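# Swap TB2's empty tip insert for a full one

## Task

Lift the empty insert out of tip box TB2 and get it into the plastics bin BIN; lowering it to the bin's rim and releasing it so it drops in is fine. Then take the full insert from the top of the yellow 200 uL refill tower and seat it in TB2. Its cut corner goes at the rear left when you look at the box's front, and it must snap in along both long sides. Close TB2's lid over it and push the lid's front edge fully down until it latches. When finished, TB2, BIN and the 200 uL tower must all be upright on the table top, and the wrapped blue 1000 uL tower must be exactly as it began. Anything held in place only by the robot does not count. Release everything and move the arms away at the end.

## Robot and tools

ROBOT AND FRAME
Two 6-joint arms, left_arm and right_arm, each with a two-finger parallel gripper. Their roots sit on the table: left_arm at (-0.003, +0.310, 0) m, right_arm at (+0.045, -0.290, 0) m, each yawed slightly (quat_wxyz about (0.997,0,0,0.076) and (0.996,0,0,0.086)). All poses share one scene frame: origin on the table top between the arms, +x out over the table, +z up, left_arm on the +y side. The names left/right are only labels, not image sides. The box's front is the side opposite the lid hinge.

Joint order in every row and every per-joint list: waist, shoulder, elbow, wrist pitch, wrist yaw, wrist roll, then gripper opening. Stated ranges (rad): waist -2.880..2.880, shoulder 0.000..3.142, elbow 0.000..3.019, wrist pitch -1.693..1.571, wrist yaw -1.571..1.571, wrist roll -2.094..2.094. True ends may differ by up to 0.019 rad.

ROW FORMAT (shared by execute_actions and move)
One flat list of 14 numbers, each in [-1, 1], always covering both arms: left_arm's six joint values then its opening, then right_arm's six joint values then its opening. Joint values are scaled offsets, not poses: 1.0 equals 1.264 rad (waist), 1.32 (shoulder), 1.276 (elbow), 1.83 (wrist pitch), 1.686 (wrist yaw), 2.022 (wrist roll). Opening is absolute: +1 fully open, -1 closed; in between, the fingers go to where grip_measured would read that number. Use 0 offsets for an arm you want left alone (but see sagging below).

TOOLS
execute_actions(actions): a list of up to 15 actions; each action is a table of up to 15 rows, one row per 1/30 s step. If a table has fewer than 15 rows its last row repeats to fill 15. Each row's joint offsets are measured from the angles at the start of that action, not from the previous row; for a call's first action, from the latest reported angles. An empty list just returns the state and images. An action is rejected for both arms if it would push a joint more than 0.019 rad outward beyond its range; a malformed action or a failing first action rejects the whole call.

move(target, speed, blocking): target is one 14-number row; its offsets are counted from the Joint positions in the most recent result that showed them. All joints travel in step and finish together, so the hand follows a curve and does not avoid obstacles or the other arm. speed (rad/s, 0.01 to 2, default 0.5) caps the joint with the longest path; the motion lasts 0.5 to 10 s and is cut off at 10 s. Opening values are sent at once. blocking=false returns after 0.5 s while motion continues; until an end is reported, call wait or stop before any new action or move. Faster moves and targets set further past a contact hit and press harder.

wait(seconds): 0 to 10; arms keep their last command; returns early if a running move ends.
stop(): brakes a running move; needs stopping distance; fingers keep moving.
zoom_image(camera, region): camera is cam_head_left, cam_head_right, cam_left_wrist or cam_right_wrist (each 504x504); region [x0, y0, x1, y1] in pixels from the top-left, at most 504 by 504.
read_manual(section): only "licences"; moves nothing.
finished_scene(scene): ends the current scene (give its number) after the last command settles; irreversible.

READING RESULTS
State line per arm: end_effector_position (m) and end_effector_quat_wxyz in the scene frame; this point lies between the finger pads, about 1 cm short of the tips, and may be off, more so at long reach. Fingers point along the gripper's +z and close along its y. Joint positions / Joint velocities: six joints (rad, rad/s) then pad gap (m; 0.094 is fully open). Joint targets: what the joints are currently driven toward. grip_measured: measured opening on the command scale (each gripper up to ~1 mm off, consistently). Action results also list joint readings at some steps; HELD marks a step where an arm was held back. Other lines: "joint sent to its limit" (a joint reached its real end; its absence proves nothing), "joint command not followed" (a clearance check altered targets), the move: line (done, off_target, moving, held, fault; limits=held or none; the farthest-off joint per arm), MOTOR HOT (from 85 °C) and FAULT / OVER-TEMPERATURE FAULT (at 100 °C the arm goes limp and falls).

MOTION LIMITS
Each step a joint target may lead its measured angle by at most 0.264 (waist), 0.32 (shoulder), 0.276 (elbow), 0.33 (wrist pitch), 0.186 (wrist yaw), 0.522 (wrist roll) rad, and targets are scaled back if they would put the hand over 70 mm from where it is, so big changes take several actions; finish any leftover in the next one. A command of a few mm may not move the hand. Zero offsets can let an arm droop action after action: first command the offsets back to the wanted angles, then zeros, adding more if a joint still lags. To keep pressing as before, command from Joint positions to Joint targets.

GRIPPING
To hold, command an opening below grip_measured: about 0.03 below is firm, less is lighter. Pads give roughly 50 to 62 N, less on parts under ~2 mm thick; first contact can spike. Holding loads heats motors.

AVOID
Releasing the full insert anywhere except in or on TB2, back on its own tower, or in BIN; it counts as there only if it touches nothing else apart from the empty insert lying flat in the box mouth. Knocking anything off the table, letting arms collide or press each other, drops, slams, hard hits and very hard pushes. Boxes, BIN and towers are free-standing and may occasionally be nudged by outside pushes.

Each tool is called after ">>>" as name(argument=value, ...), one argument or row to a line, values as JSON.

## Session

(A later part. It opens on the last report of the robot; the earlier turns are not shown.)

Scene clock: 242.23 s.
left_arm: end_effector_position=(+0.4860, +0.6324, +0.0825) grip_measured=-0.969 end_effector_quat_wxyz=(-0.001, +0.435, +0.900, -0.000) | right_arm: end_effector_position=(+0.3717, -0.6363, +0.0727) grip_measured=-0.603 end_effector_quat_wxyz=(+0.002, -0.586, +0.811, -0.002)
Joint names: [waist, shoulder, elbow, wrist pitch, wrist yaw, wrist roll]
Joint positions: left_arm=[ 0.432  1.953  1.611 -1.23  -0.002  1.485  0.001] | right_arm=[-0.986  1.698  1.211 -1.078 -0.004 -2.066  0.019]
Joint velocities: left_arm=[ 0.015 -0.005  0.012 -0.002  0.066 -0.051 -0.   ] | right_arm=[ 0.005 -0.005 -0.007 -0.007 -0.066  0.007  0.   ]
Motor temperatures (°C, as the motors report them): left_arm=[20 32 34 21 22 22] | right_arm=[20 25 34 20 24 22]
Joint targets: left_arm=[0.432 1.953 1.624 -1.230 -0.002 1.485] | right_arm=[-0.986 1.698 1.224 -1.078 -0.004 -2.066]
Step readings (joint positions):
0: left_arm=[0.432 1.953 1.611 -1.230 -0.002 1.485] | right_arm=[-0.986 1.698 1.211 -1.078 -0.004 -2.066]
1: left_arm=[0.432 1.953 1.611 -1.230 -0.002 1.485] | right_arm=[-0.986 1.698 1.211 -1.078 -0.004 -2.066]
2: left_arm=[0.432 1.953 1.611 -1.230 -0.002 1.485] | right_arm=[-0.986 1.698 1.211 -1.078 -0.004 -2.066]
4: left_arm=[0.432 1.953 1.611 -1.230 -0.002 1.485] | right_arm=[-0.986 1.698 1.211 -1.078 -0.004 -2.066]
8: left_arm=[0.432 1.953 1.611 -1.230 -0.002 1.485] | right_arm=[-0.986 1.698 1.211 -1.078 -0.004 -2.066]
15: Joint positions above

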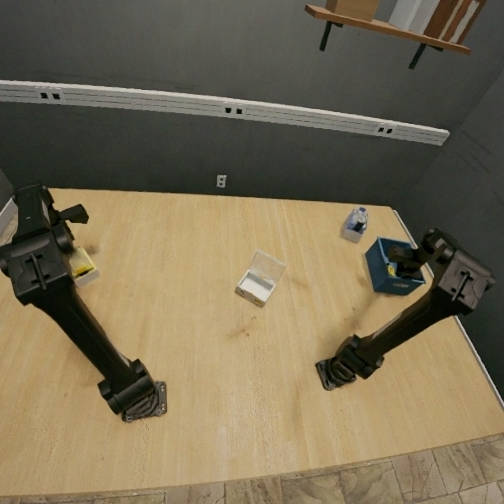

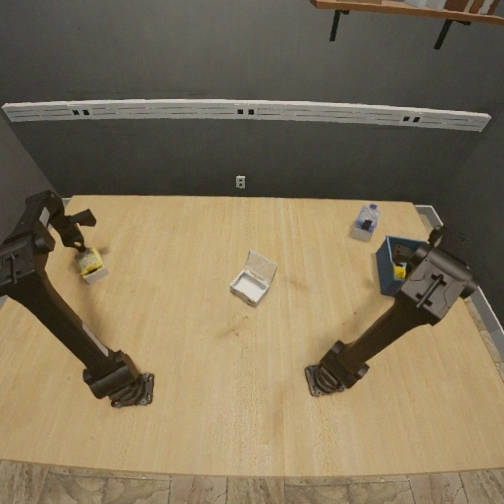

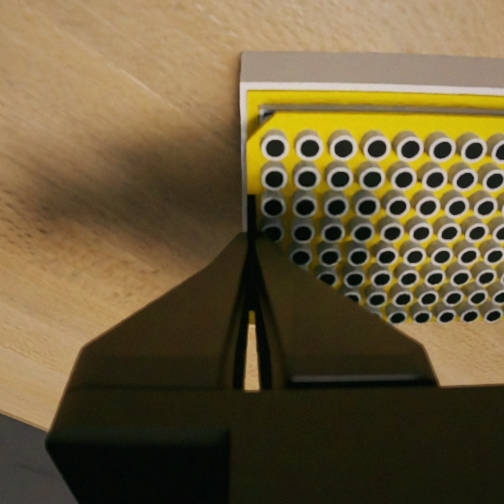

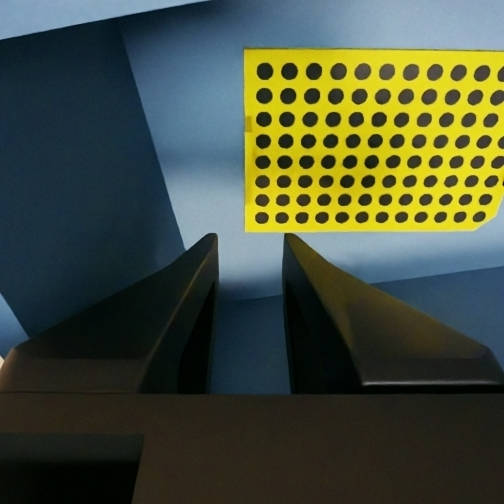

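>>> execute_actions(
  actions=[
    [[0,-0.005,0.022,-0.004,0,0,-1,0,-0.005,0.025,-0.004,0,0,-0.6],[0,-0.009,0.034,-0.008,0,0,-1,0,-0.008,0.04,-0.008,0,0,-0.6],[0,-0.0102,0.0365,-0.0106,0,0,-1,0,-0.01,0.045,-0.012,0,0,-0.6],[0,-0.0114,0.039,-0.0131,0,0,-1,0,-0.012,0.049,-0.017,0,0,-0.6],[0,-0.0126,0.0413,-0.0157,0,0,-1,0,-0.014,0.054,-0.021,0,0,-0.6],[0,-0.0138,0.0437,-0.0183,0,0,-1,0,-0.015,0.058,-0.025,0,0,-0.6],[0,-0.015,0.0462,-0.0209,0,0,-1,0,-0.017,0.063,-0.03,0,0,-0.6],[0,-0.0162,0.0486,-0.0234,0,0,-1,0,-0.019,0.067,-0.034,0,0,-0.6],[0,-0.0174,0.051,-0.026,0,0,-1,0,-0.021,0.072,-0.038,0,0,-0.6],[0,-0.0186,0.0535,-0.0286,0,0,-1,0,-0.023,0.076,-0.043,0,0,-0.6],[0,-0.0198,0.056,-0.0311,0,0,-1,0,-0.024,0.081,-0.047,0,0,-0.6],[0,-0.021,0.0585,-0.0337,0,0,-1,0,-0.026,0.085,-0.051,0,0,-0.6]],
  ],
)

Scene clock: 247.07 s.
left_arm: end_effector_position=(+0.4833, +0.6306, +0.0939) grip_measured=-0.969 end_effector_quat_wxyz=(-0.006, +0.435, +0.900, -0.008) | right_arm: end_effector_position=(+0.3763, -0.6411, +0.0992) grip_measured=-0.603 end_effector_quat_wxyz=(+0.002, -0.586, +0.811, -0.002)
Joint names: [waist, shoulder, elbow, wrist pitch, wrist yaw, wrist roll]
Joint positions: left_arm=[ 0.432  1.947  1.632 -1.276 -0.002  1.485  0.001] | right_arm=[-0.986  1.684  1.269 -1.152 -0.004 -2.066  0.019]
Joint velocities: left_arm=[-0.005 -0.063  0.037 -0.022  0.022  0.007 -0.001] | right_arm=[-0.005 -0.103  0.081 -0.037  0.022  0.037  0.   ]
Motor temperatures (°C, as the motors report them): left_arm=[20 32 34 21 22 22] | right_arm=[20 25 34 20 24 22]
Joint targets: left_arm=[0.432 1.926 1.686 -1.292 -0.002 1.485] | right_arm=[-0.986 1.664 1.319 -1.172 -0.004 -2.066]
Step readings (joint positions):
0: left_arm=[0.432 1.953 1.611 -1.230 -0.002 1.485] | right_arm=[-0.986 1.698 1.211 -1.078 -0.004 -2.066]
1: left_arm=[0.432 1.953 1.611 -1.230 -0.002 1.485] | right_arm=[-0.986 1.698 1.211 -1.078 -0.004 -2.066]
2: left_arm=[0.432 1.953 1.611 -1.230 -0.002 1.485] | right_arm=[-0.986 1.698 1.211 -1.078 -0.004 -2.066]
4: left_arm=[0.432 1.953 1.611 -1.234 -0.002 1.485] | right_arm=[-0.986 1.698 1.213 -1.083 -0.004 -2.066]
8: left_arm=[0.432 1.953 1.614 -1.250 -0.002 1.485] | right_arm=[-0.986 1.698 1.232 -1.110 -0.004 -2.066]
15: Joint positions above

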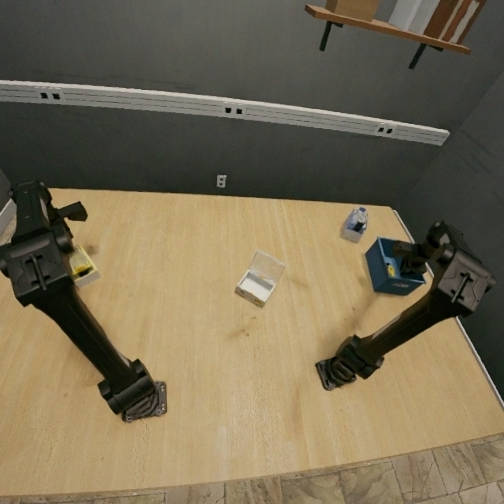

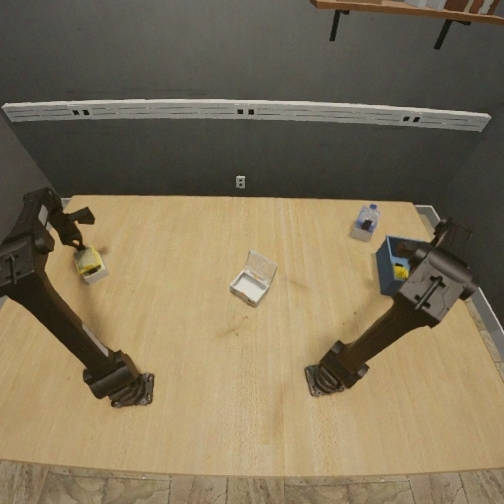

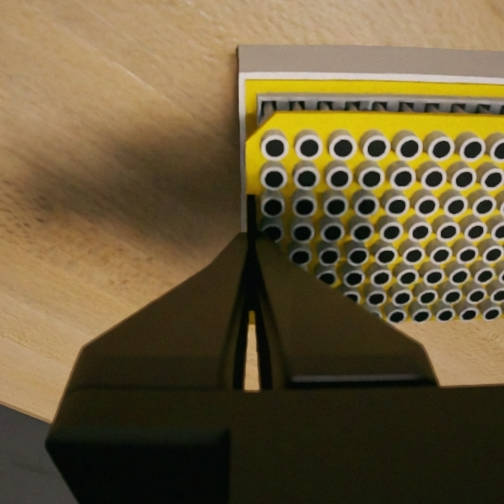

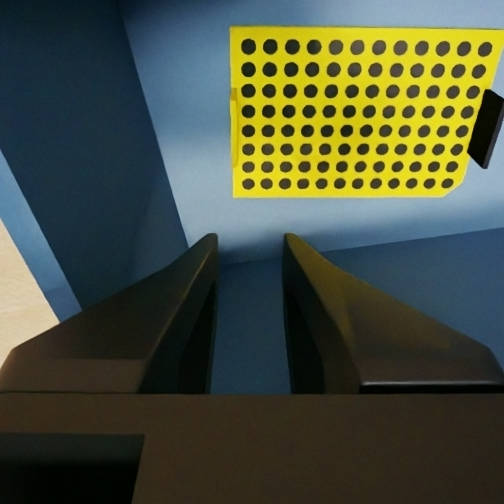

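>>> execute_actions(
  actions=[
    [[0,-0.019,0.046,-0.009,0,0,-1,0,-0.02,0.045,-0.015,0,0,-0.6],[0,-0.021,0.05,-0.009,0,0,-1,0,-0.023,0.05,-0.02,0,0,-0.6],[0,-0.0222,0.0525,-0.0105,0,0,-1,0,-0.026,0.055,-0.025,0,0,-0.6],[0,-0.0233,0.055,-0.013,0,0,-1,0,-0.029,0.06,-0.03,0,0,-0.6],[0,-0.0244,0.0575,-0.0155,0,0,-1,0,-0.032,0.065,-0.035,0,0,-0.6],[0,-0.0255,0.06,-0.018,0,0,-1,0,-0.035,0.07,-0.04,0,0,-0.6],[0,-0.0266,0.0623,-0.0205,0,0,-1,0,-0.038,0.075,-0.045,0,0,-0.6],[0,-0.0277,0.0647,-0.023,0,0,-1,0,-0.041,0.08,-0.05,0,0,-0.6],[0,-0.0288,0.0671,-0.0255,0,0,-1,0,-0.044,0.085,-0.055,0,0,-0.6],[0,-0.03,0.0695,-0.028,0,0,-1,0,-0.047,0.09,-0.06,0,0,-0.6],[0,-0.0311,0.072,-0.0305,0,0,-1,0,-0.05,0.095,-0.065,0,0,-0.6],[0,-0.0322,0.0744,-0.033,0,0,-1,0,-0.053,0.1,-0.07,0,0,-0.6],[0,-0.0333,0.0768,-0.0355,0,0,-1,0,-0.056,0.105,-0.075,0,0,-0.6]],
  ],
)

Scene clock: 255.03 s.
left_arm: end_effector_position=(+0.4866, +0.6328, +0.1240) grip_measured=-0.969 end_effector_quat_wxyz=(-0.001, +0.435, +0.900, +0.001) | right_arm: end_effector_position=(+0.3779, -0.6428, +0.1532) grip_measured=-0.603 end_effector_quat_wxyz=(+0.004, -0.586, +0.811, -0.012)
Joint names: [waist, shoulder, elbow, wrist pitch, wrist yaw, wrist roll]
Joint positions: left_arm=[ 0.432  1.922  1.676 -1.325 -0.002  1.485  0.001] | right_arm=[-0.986  1.63   1.35  -1.266 -0.004 -2.066  0.019]
Joint velocities: left_arm=[-0.005 -0.083  0.051 -0.051 -0.066 -0.007  0.001] | right_arm=[-0.005 -0.171  0.129 -0.105 -0.037  0.051 -0.001]
Motor temperatures (°C, as the motors report them): left_arm=[20 33 36 21 22 22] | right_arm=[20 26 35 20 24 22]
Joint targets: left_arm=[0.432 1.903 1.730 -1.341 -0.002 1.485] | right_arm=[-0.986 1.610 1.404 -1.289 -0.004 -2.066]
Step readings (joint positions):
0: left_arm=[0.432 1.938 1.636 -1.279 -0.002 1.485] | right_arm=[-0.986 1.676 1.273 -1.155 -0.004 -2.066]
1: left_arm=[0.432 1.938 1.636 -1.279 -0.002 1.485] | right_arm=[-0.986 1.676 1.273 -1.157 -0.004 -2.066]
2: left_arm=[0.432 1.938 1.636 -1.279 -0.002 1.485] | right_arm=[-0.986 1.676 1.274 -1.161 -0.004 -2.066]
4: left_arm=[0.432 1.938 1.640 -1.282 -0.002 1.485] | right_arm=[-0.986 1.675 1.279 -1.175 -0.004 -2.066]
8: left_arm=[0.432 1.936 1.654 -1.297 -0.002 1.485] | right_arm=[-0.986 1.668 1.302 -1.210 -0.004 -2.066]
15: Joint positions above

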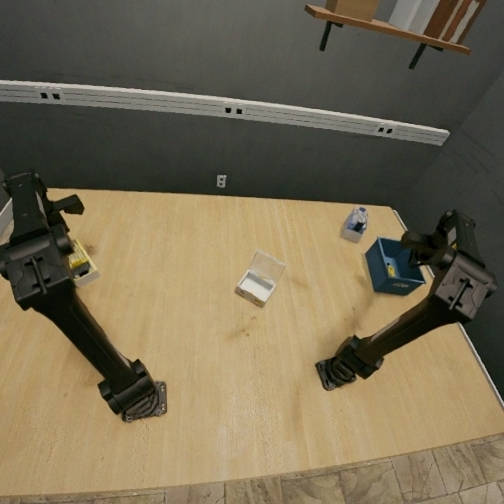

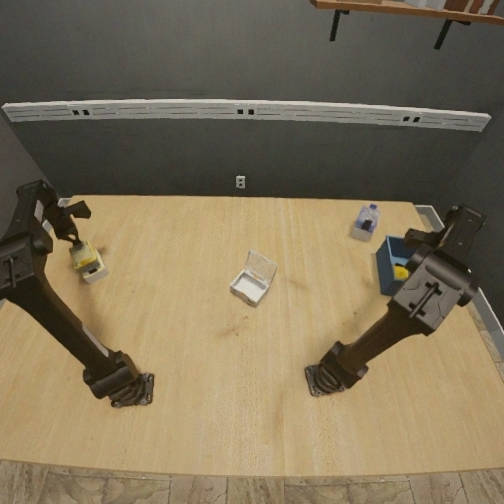

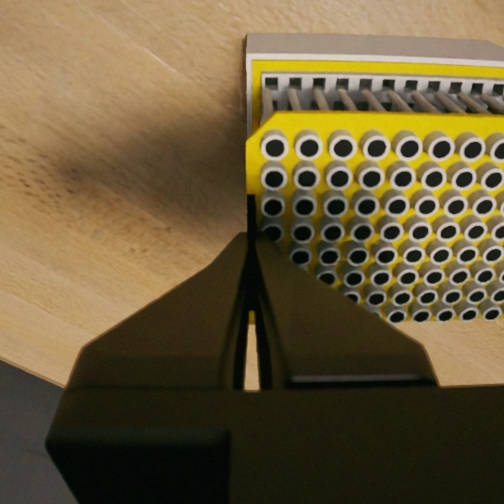

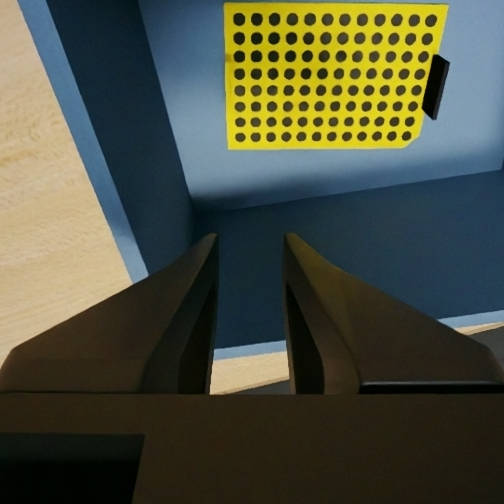

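>>> move(
  target=[0,-0.085,0.035,-0.055,0,0,-1, 0.2,-0.3,-0.15,0.05,0,0.25,1],
  speed=0.6,
)

Scene clock: 268.97 s.
left_arm: end_effector_position=(+0.4681, +0.6206, +0.1825) grip_measured=-0.969 end_effector_quat_wxyz=(+0.005, +0.435, +0.900, +0.009) | right_arm: end_effector_position=(+0.3970, -0.5150, +0.2520) grip_measured=+0.999 end_effector_quat_wxyz=(+0.076, -0.476, +0.866, -0.135)
Joint names: [waist, shoulder, elbow, wrist pitch, wrist yaw, wrist roll]
Joint positions: left_arm=[ 0.432  1.819  1.681 -1.412 -0.002  1.485  0.001] | right_arm=[-0.74   1.236  1.172 -1.196 -0.004 -1.574  0.094]
Joint velocities: left_arm=[-0.015 -0.005 -0.017 -0.002  0.037 -0.051 -0.001] | right_arm=[-0.005 -0.015  0.032  0.012 -0.051 -0.051  0.   ]
Motor temperatures (°C, as the motors report them): left_arm=[20 33 38 21 22 22] | right_arm=[20 26 36 20 24 22]
Joint targets: left_arm=[0.432 1.810 1.721 -1.425 -0.002 1.485] | right_arm=[-0.733 1.234 1.158 -1.175 -0.004 -1.560]
move: off_target (left_arm, right_arm); limits=none; left_arm: farthest joint: the elbow, 0.039 radians from its target (0.039 radians at the start); right_arm: farthest joint: the wrist pitch, 0.021 radians from its target (0.098 radians at the start)

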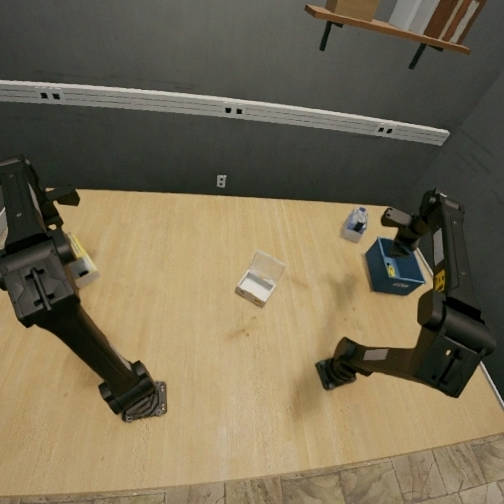

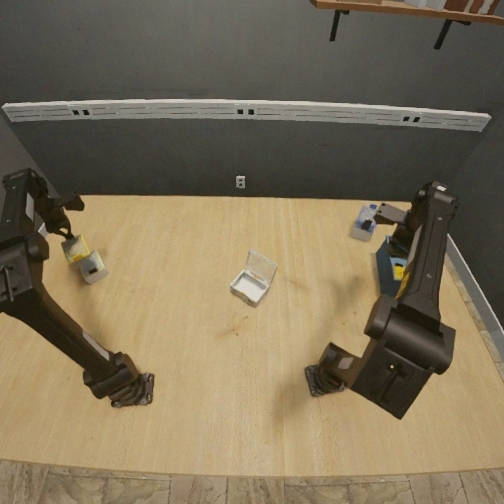

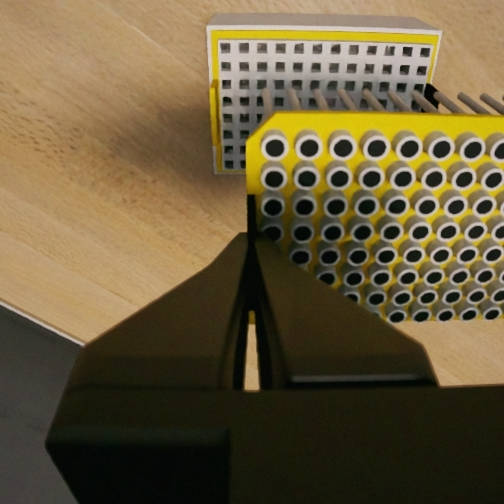

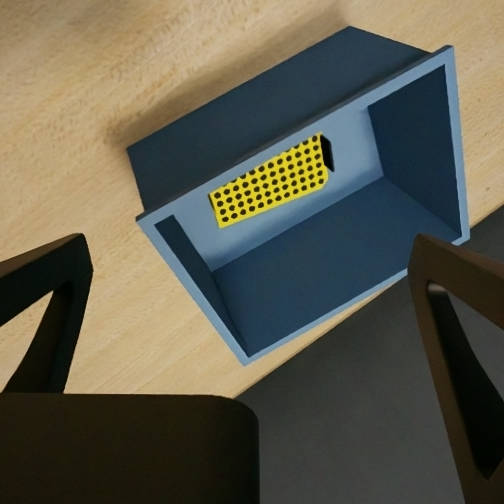

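>>> move(
  target=[-0.994,-0.153,-0.292,0.0935,0,-0.789,-1, 0.94,-0.768,-0.69,0.38,0,0.785,1],
  speed=0.7,
)

Scene clock: 275.93 s.
left_arm: end_effector_position=(+0.3664, +0.0112, +0.1384) grip_measured=-0.969 end_effector_quat_wxyz=(-0.002, +0.286, +0.958, +0.002) | right_arm: end_effector_position=(+0.2665, -0.1350, +0.2014) grip_measured=+0.999 end_effector_quat_wxyz=(+0.503, -0.256, +0.810, +0.160)
Joint names: [waist, shoulder, elbow, wrist pitch, wrist yaw, wrist roll]
Joint positions: left_arm=[-0.831  1.633  1.314 -1.256 -0.002 -0.1    0.001] | right_arm=[ 0.439  0.233  0.302 -0.527 -0.004 -0.001  0.094]
Joint velocities: left_arm=[ 0.015 -0.005 -0.017  0.002  0.037 -0.051 -0.   ] | right_arm=[-0.015 -0.005 -0.012 -0.007  0.051 -0.007  0.001]
Motor temperatures (°C, as the motors report them): left_arm=[20 33 37 21 22 22] | right_arm=[20 26 35 20 24 23]
Joint targets: left_arm=[-0.825 1.618 1.309 -1.241 -0.001 -0.110] | right_arm=[0.448 0.222 0.291 -0.500 -0.004 0.013]
move: off_target (right_arm); limits=none; left_arm: farthest joint: the shoulder, 0.016 radians from its target (0.202 radians at the start); right_arm: farthest joint: the wrist pitch, 0.026 radians from its target (0.695 radians at the start)

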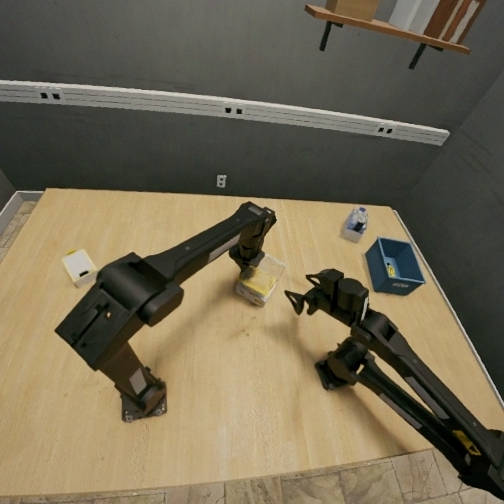

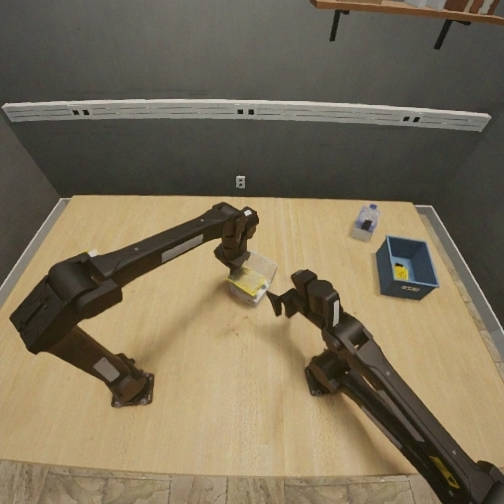

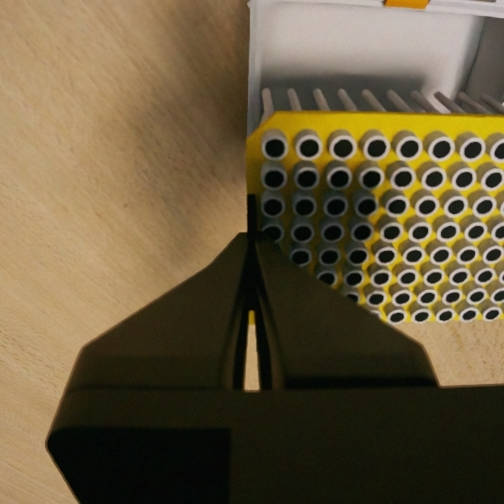

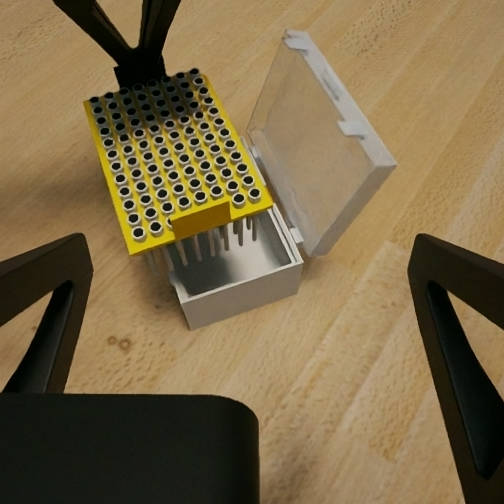

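>>> move(
  target=[-0.012,0.047,0.074,0,0,0.025,-1, 0,0,0,0,0,0,1],
  speed=0.12,
)

Scene clock: 282.40 s.
left_arm: end_effector_position=(+0.3784, +0.0001, +0.1338) grip_measured=-0.969 end_effector_quat_wxyz=(-0.002, +0.306, +0.952, +0.002) | right_arm: end_effector_position=(+0.2665, -0.1350, +0.2014) grip_measured=+0.999 end_effector_quat_wxyz=(+0.503, -0.256, +0.810, +0.160)
Joint names: [waist, shoulder, elbow, wrist pitch, wrist yaw, wrist roll]
Joint positions: left_arm=[-0.834  1.677  1.357 -1.256 -0.002 -0.06   0.001] | right_arm=[ 0.439  0.233  0.302 -0.527 -0.004 -0.001  0.094]
Joint velocities: left_arm=[-0.005 -0.015  0.007  0.002 -0.066 -0.022  0.   ] | right_arm=[-0.015 -0.015 -0.007  0.017  0.037  0.11  -0.001]
Motor temperatures (°C, as the motors report them): left_arm=[20 33 37 21 22 22] | right_arm=[20 25 35 21 24 23]
Joint targets: left_arm=[-0.847 1.695 1.408 -1.256 -0.002 -0.050] | right_arm=[0.439 0.233 0.302 -0.527 -0.004 -0.001]
move: off_target (left_arm); limits=none; left_arm: farthest joint: the elbow, 0.051 radians from its target (0.095 radians at the start); right_arm: farthest joint: the waist, 0.000 radians from its target (0.000 radians at the start)

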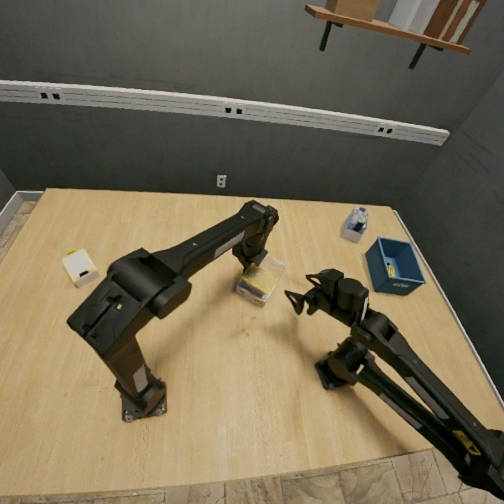

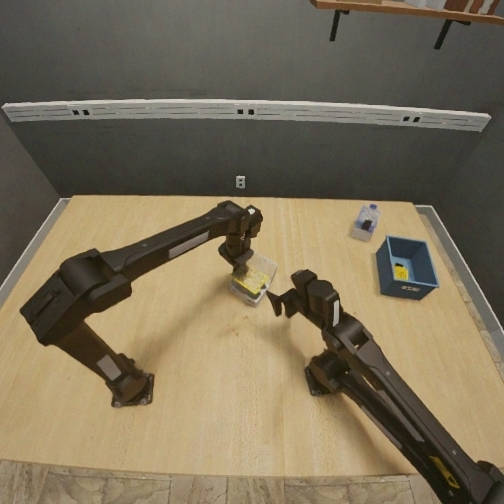

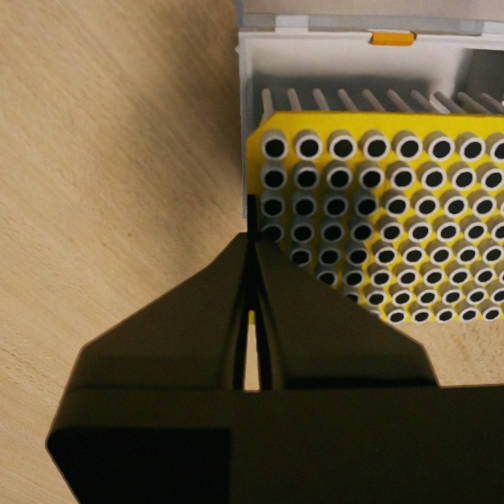

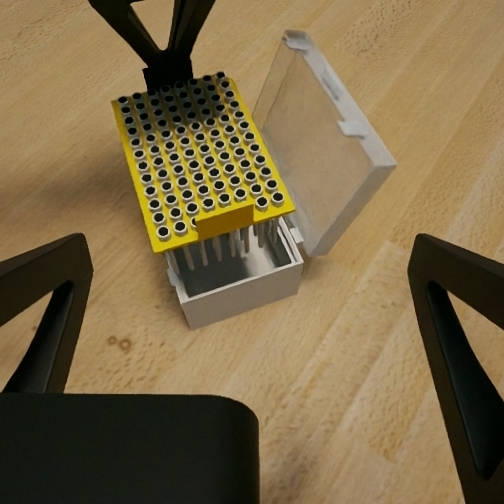

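>>> move(
  target=[0,0.032,-0.021,0.035,0,0,-1, 0,0,0,0,0,0,1],
  speed=0.1,
)

>>> zoom_image(
  camera="cam_left_wrist",
  region=[200, 20, 504, 324],
)

Scene clock: 289.77 s.
left_arm: end_effector_position=(+0.3808, -0.0019, +0.1120) grip_measured=-0.969 end_effector_quat_wxyz=(-0.003, +0.306, +0.952, +0.002) | right_arm: end_effector_position=(+0.2665, -0.1350, +0.2014) grip_measured=+0.999 end_effector_quat_wxyz=(+0.503, -0.256, +0.810, +0.160)
Joint names: [waist, shoulder, elbow, wrist pitch, wrist yaw, wrist roll]
Joint positions: left_arm=[-0.834  1.706  1.334 -1.206 -0.002 -0.06   0.001] | right_arm=[ 0.439  0.233  0.302 -0.527 -0.004 -0.001  0.094]
Joint velocities: left_arm=[ 0.005 -0.015 -0.002  0.002  0.037  0.007 -0.001] | right_arm=[-0.005 -0.015  0.002 -0.007 -0.007 -0.022  0.   ]
Motor temperatures (°C, as the motors report them): left_arm=[20 32 38 21 22 22] | right_arm=[20 24 35 21 24 23]
Joint targets: left_arm=[-0.834 1.720 1.331 -1.191 -0.002 -0.060] | right_arm=[0.439 0.233 0.302 -0.527 -0.004 -0.001]
move: done; limits=none; left_arm: farthest joint: the shoulder, 0.014 radians from its target (0.042 radians at the start); right_arm: farthest joint: the waist, 0.000 radians from its target (0.000 radians at the start)

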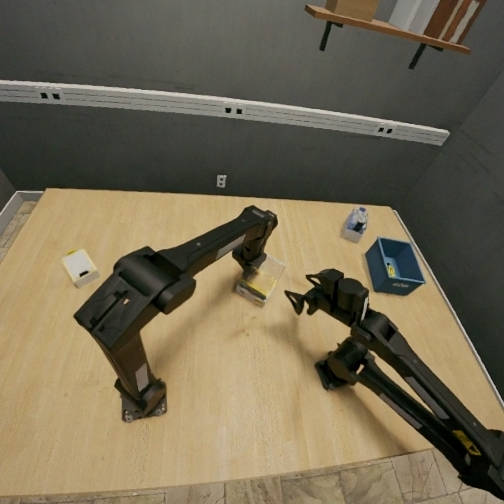

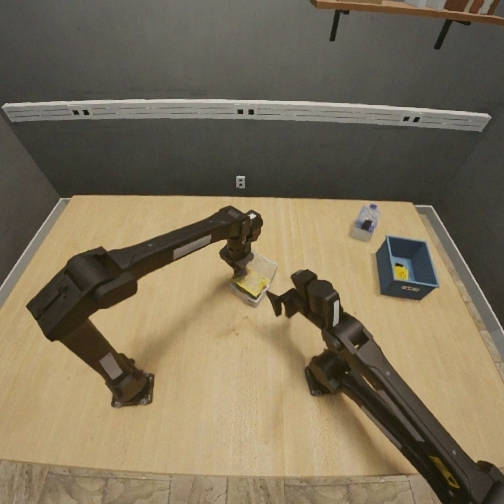

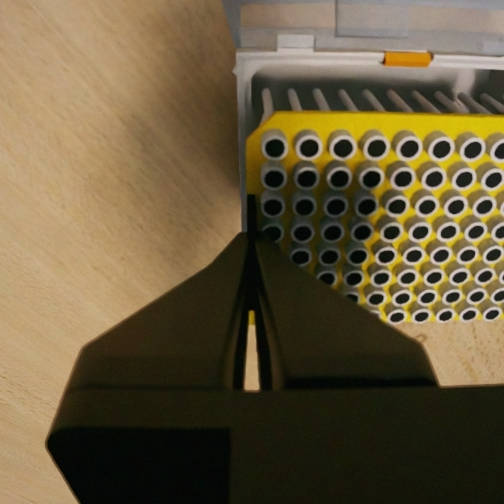

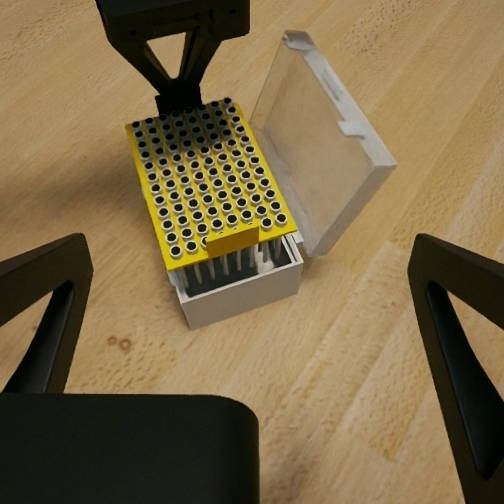

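Region (200, 20, 504, 324) of cam_left_wrist's 504x504 image, scaled by 1.658, with more detail than that image has.

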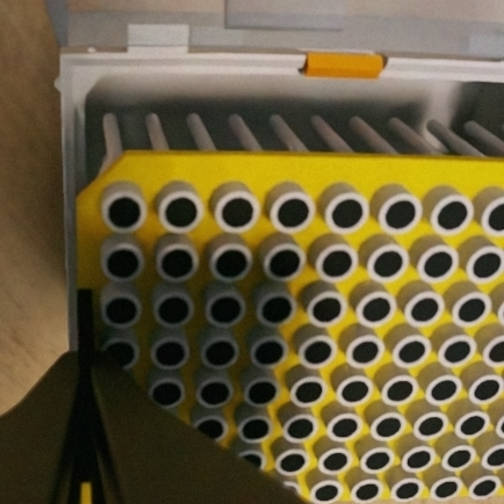

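>>> move(
  target=[0,0.032,-0.0356,0.0484,0,0,-1, 0,0,0,0,0,0,1],
  speed=0.1,
)

>>> zoom_image(
  camera="cam_right_wrist",
  region=[110, 110, 340, 340],
)

Scene clock: 294.60 s.
left_arm: end_effector_position=(+0.3815, -0.0024, +0.0849) grip_measured=-0.969 end_effector_quat_wxyz=(-0.000, +0.306, +0.952, +0.001) | right_arm: end_effector_position=(+0.2665, -0.1350, +0.2014) grip_measured=+0.999 end_effector_quat_wxyz=(+0.503, -0.256, +0.810, +0.160)
Joint names: [waist, shoulder, elbow, wrist pitch, wrist yaw, wrist roll]
Joint positions: left_arm=[-0.834  1.732  1.292 -1.132 -0.002 -0.06   0.001] | right_arm=[ 0.439  0.233  0.302 -0.527 -0.004 -0.001  0.094]
Joint velocities: left_arm=[ 0.005 -0.015  0.007  0.007  0.022 -0.022 -0.   ] | right_arm=[ 0.005 -0.015 -0.012 -0.002 -0.022  0.037  0.001]
Motor temperatures (°C, as the motors report them): left_arm=[20 32 37 21 22 22] | right_arm=[20 24 35 21 24 23]
Joint targets: left_arm=[-0.834 1.748 1.288 -1.118 -0.002 -0.060] | right_arm=[0.439 0.233 0.302 -0.527 -0.004 -0.001]
move: done; limits=none; left_arm: farthest joint: the shoulder, 0.016 radians from its target (0.043 radians at the start); right_arm: farthest joint: the waist, 0.000 radians from its target (0.000 radians at the start)

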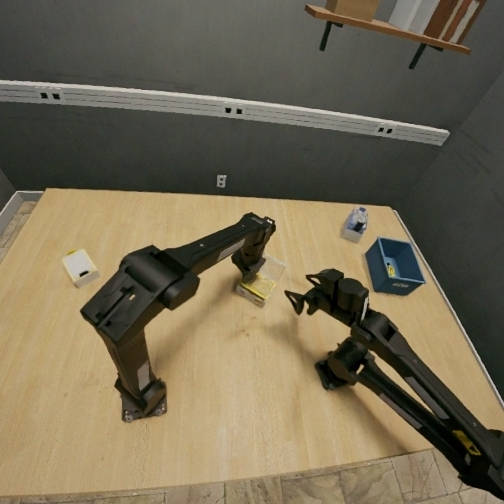

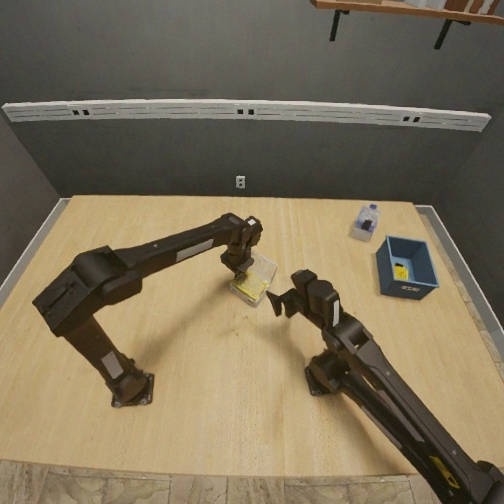

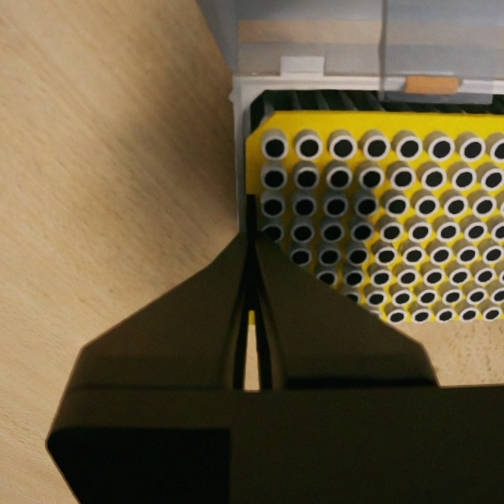

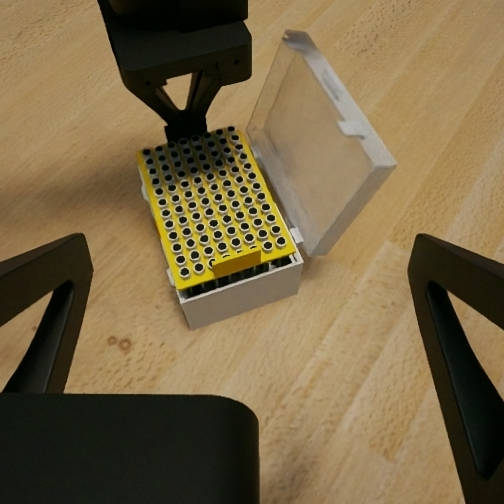

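Region (110, 110, 340, 340) of cam_right_wrist's 504x504 image, scaled by 2.191, with more detail than that image has.

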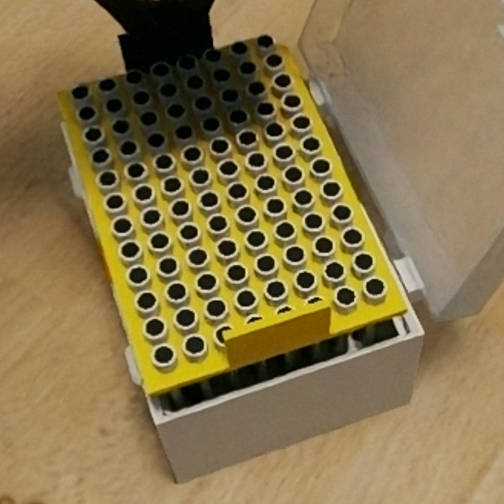

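>>> move(
  target=[0,0.025,-0.016,0.0267,0,0,-1, 0,0,0,0,0,0,1],
  speed=0.07,
)

>>> zoom_image(
  camera="cam_right_wrist",
  region=[110, 110, 340, 340],
)

Scene clock: 299.40 s.
left_arm: end_effector_position=(+0.3821, -0.0029, +0.0715) grip_measured=-0.969 end_effector_quat_wxyz=(+0.000, +0.306, +0.952, +0.001) | right_arm: end_effector_position=(+0.2665, -0.1350, +0.2014) grip_measured=+0.999 end_effector_quat_wxyz=(+0.503, -0.256, +0.810, +0.160)
Joint names: [waist, shoulder, elbow, wrist pitch, wrist yaw, wrist roll]
Joint positions: left_arm=[-0.834  1.748  1.276 -1.098 -0.002 -0.06   0.001] | right_arm=[ 0.439  0.233  0.302 -0.527 -0.004 -0.001  0.094]
Joint velocities: left_arm=[-0.015 -0.005  0.002  0.012 -0.007  0.051 -0.001] | right_arm=[-0.005 -0.005 -0.007 -0.002 -0.022 -0.051 -0.001]
Motor temperatures (°C, as the motors report them): left_arm=[20 32 36 21 22 22] | right_arm=[20 24 35 21 24 23]
Joint targets: left_arm=[-0.834 1.765 1.272 -1.083 -0.002 -0.060] | right_arm=[0.439 0.233 0.302 -0.527 -0.004 -0.001]
move: done; limits=none; left_arm: farthest joint: the shoulder, 0.017 radians from its target (0.033 radians at the start); right_arm: farthest joint: the waist, 0.000 radians from its target (0.000 radians at the start)

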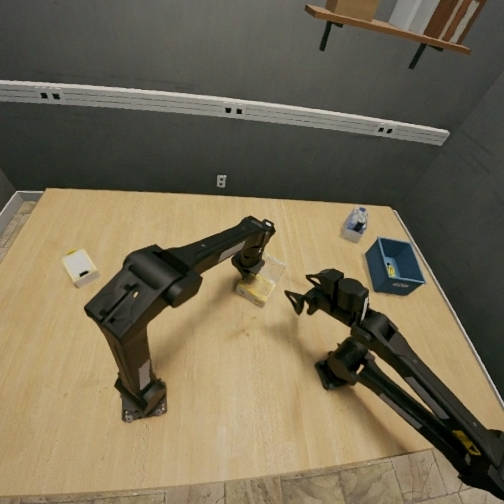

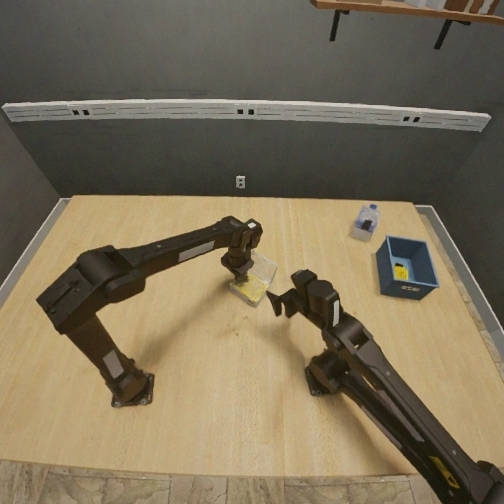

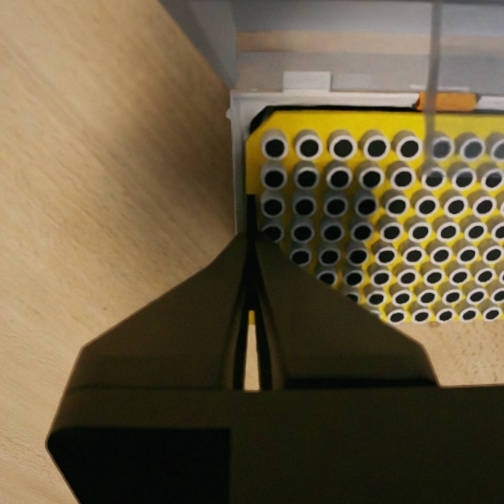

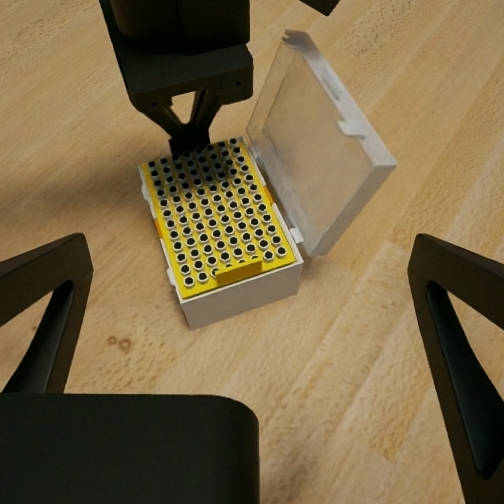

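Region (110, 110, 340, 340) of cam_right_wrist's 504x504 image, scaled by 2.191, with more detail than that image has.

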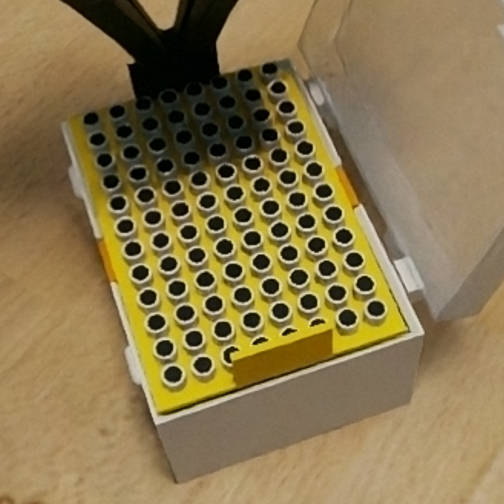

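>>> move(
  target=[0.01,0.0167,-0.007,0.0145,0,0,-1, 0,0,0,0,0,0,1],
  speed=0.05,
)

>>> zoom_image(
  camera="cam_right_wrist",
  region=[110, 110, 340, 340],
)

Scene clock: 304.47 s.
left_arm: end_effector_position=(+0.3830, -0.0034, +0.0693) grip_measured=-0.969 end_effector_quat_wxyz=(+0.003, +0.306, +0.952, -0.000) | right_arm: end_effector_position=(+0.2665, -0.1350, +0.2014) grip_measured=+0.999 end_effector_quat_wxyz=(+0.503, -0.256, +0.810, +0.160)
Joint names: [waist, shoulder, elbow, wrist pitch, wrist yaw, wrist roll]
Joint positions: left_arm=[-0.833  1.75   1.272 -1.086 -0.002 -0.06   0.001] | right_arm=[ 0.439  0.233  0.302 -0.527 -0.004 -0.001  0.094]
Joint velocities: left_arm=[-0.015 -0.005  0.002  0.002 -0.081 -0.066  0.001] | right_arm=[ 0.005 -0.015  0.007  0.007 -0.007  0.081 -0.   ]
Motor temperatures (°C, as the motors report them): left_arm=[20 32 35 21 22 22] | right_arm=[20 24 35 21 24 22]
Joint targets: left_arm=[-0.821 1.770 1.267 -1.071 -0.002 -0.060] | right_arm=[0.439 0.233 0.302 -0.527 -0.004 -0.001]
move: done; limits=none; left_arm: farthest joint: the shoulder, 0.020 radians from its target (0.022 radians at the start); right_arm: farthest joint: the waist, 0.000 radians from its target (0.000 radians at the start)

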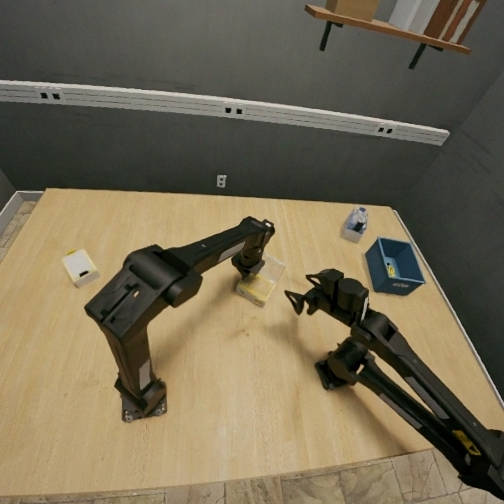

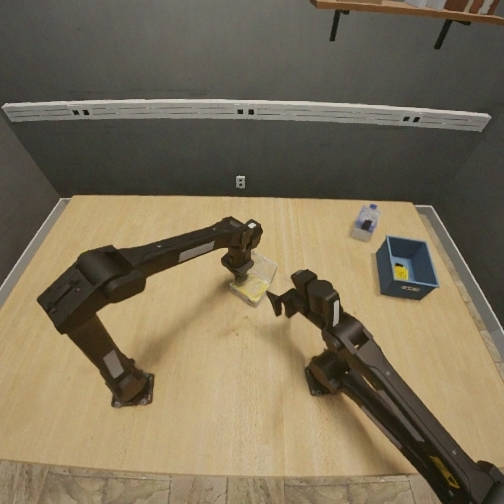

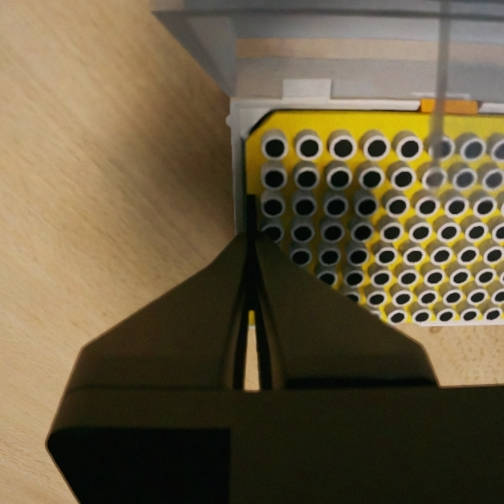

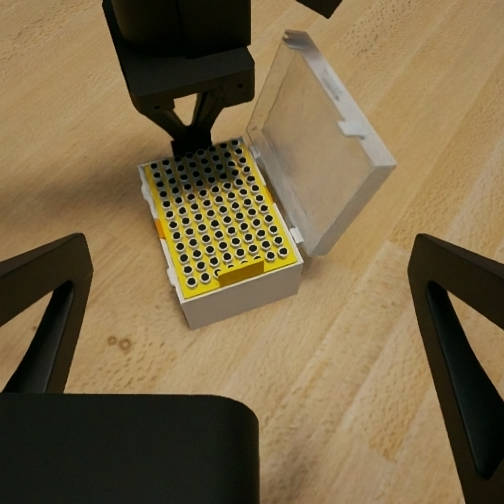

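Region (110, 110, 340, 340) of cam_right_wrist's 504x504 image, scaled by 2.191, with more detail than that image has.

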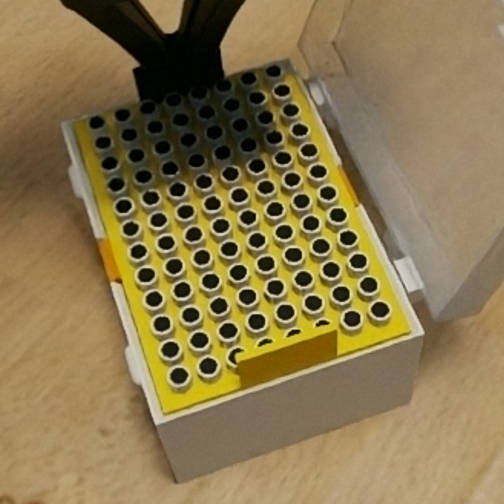

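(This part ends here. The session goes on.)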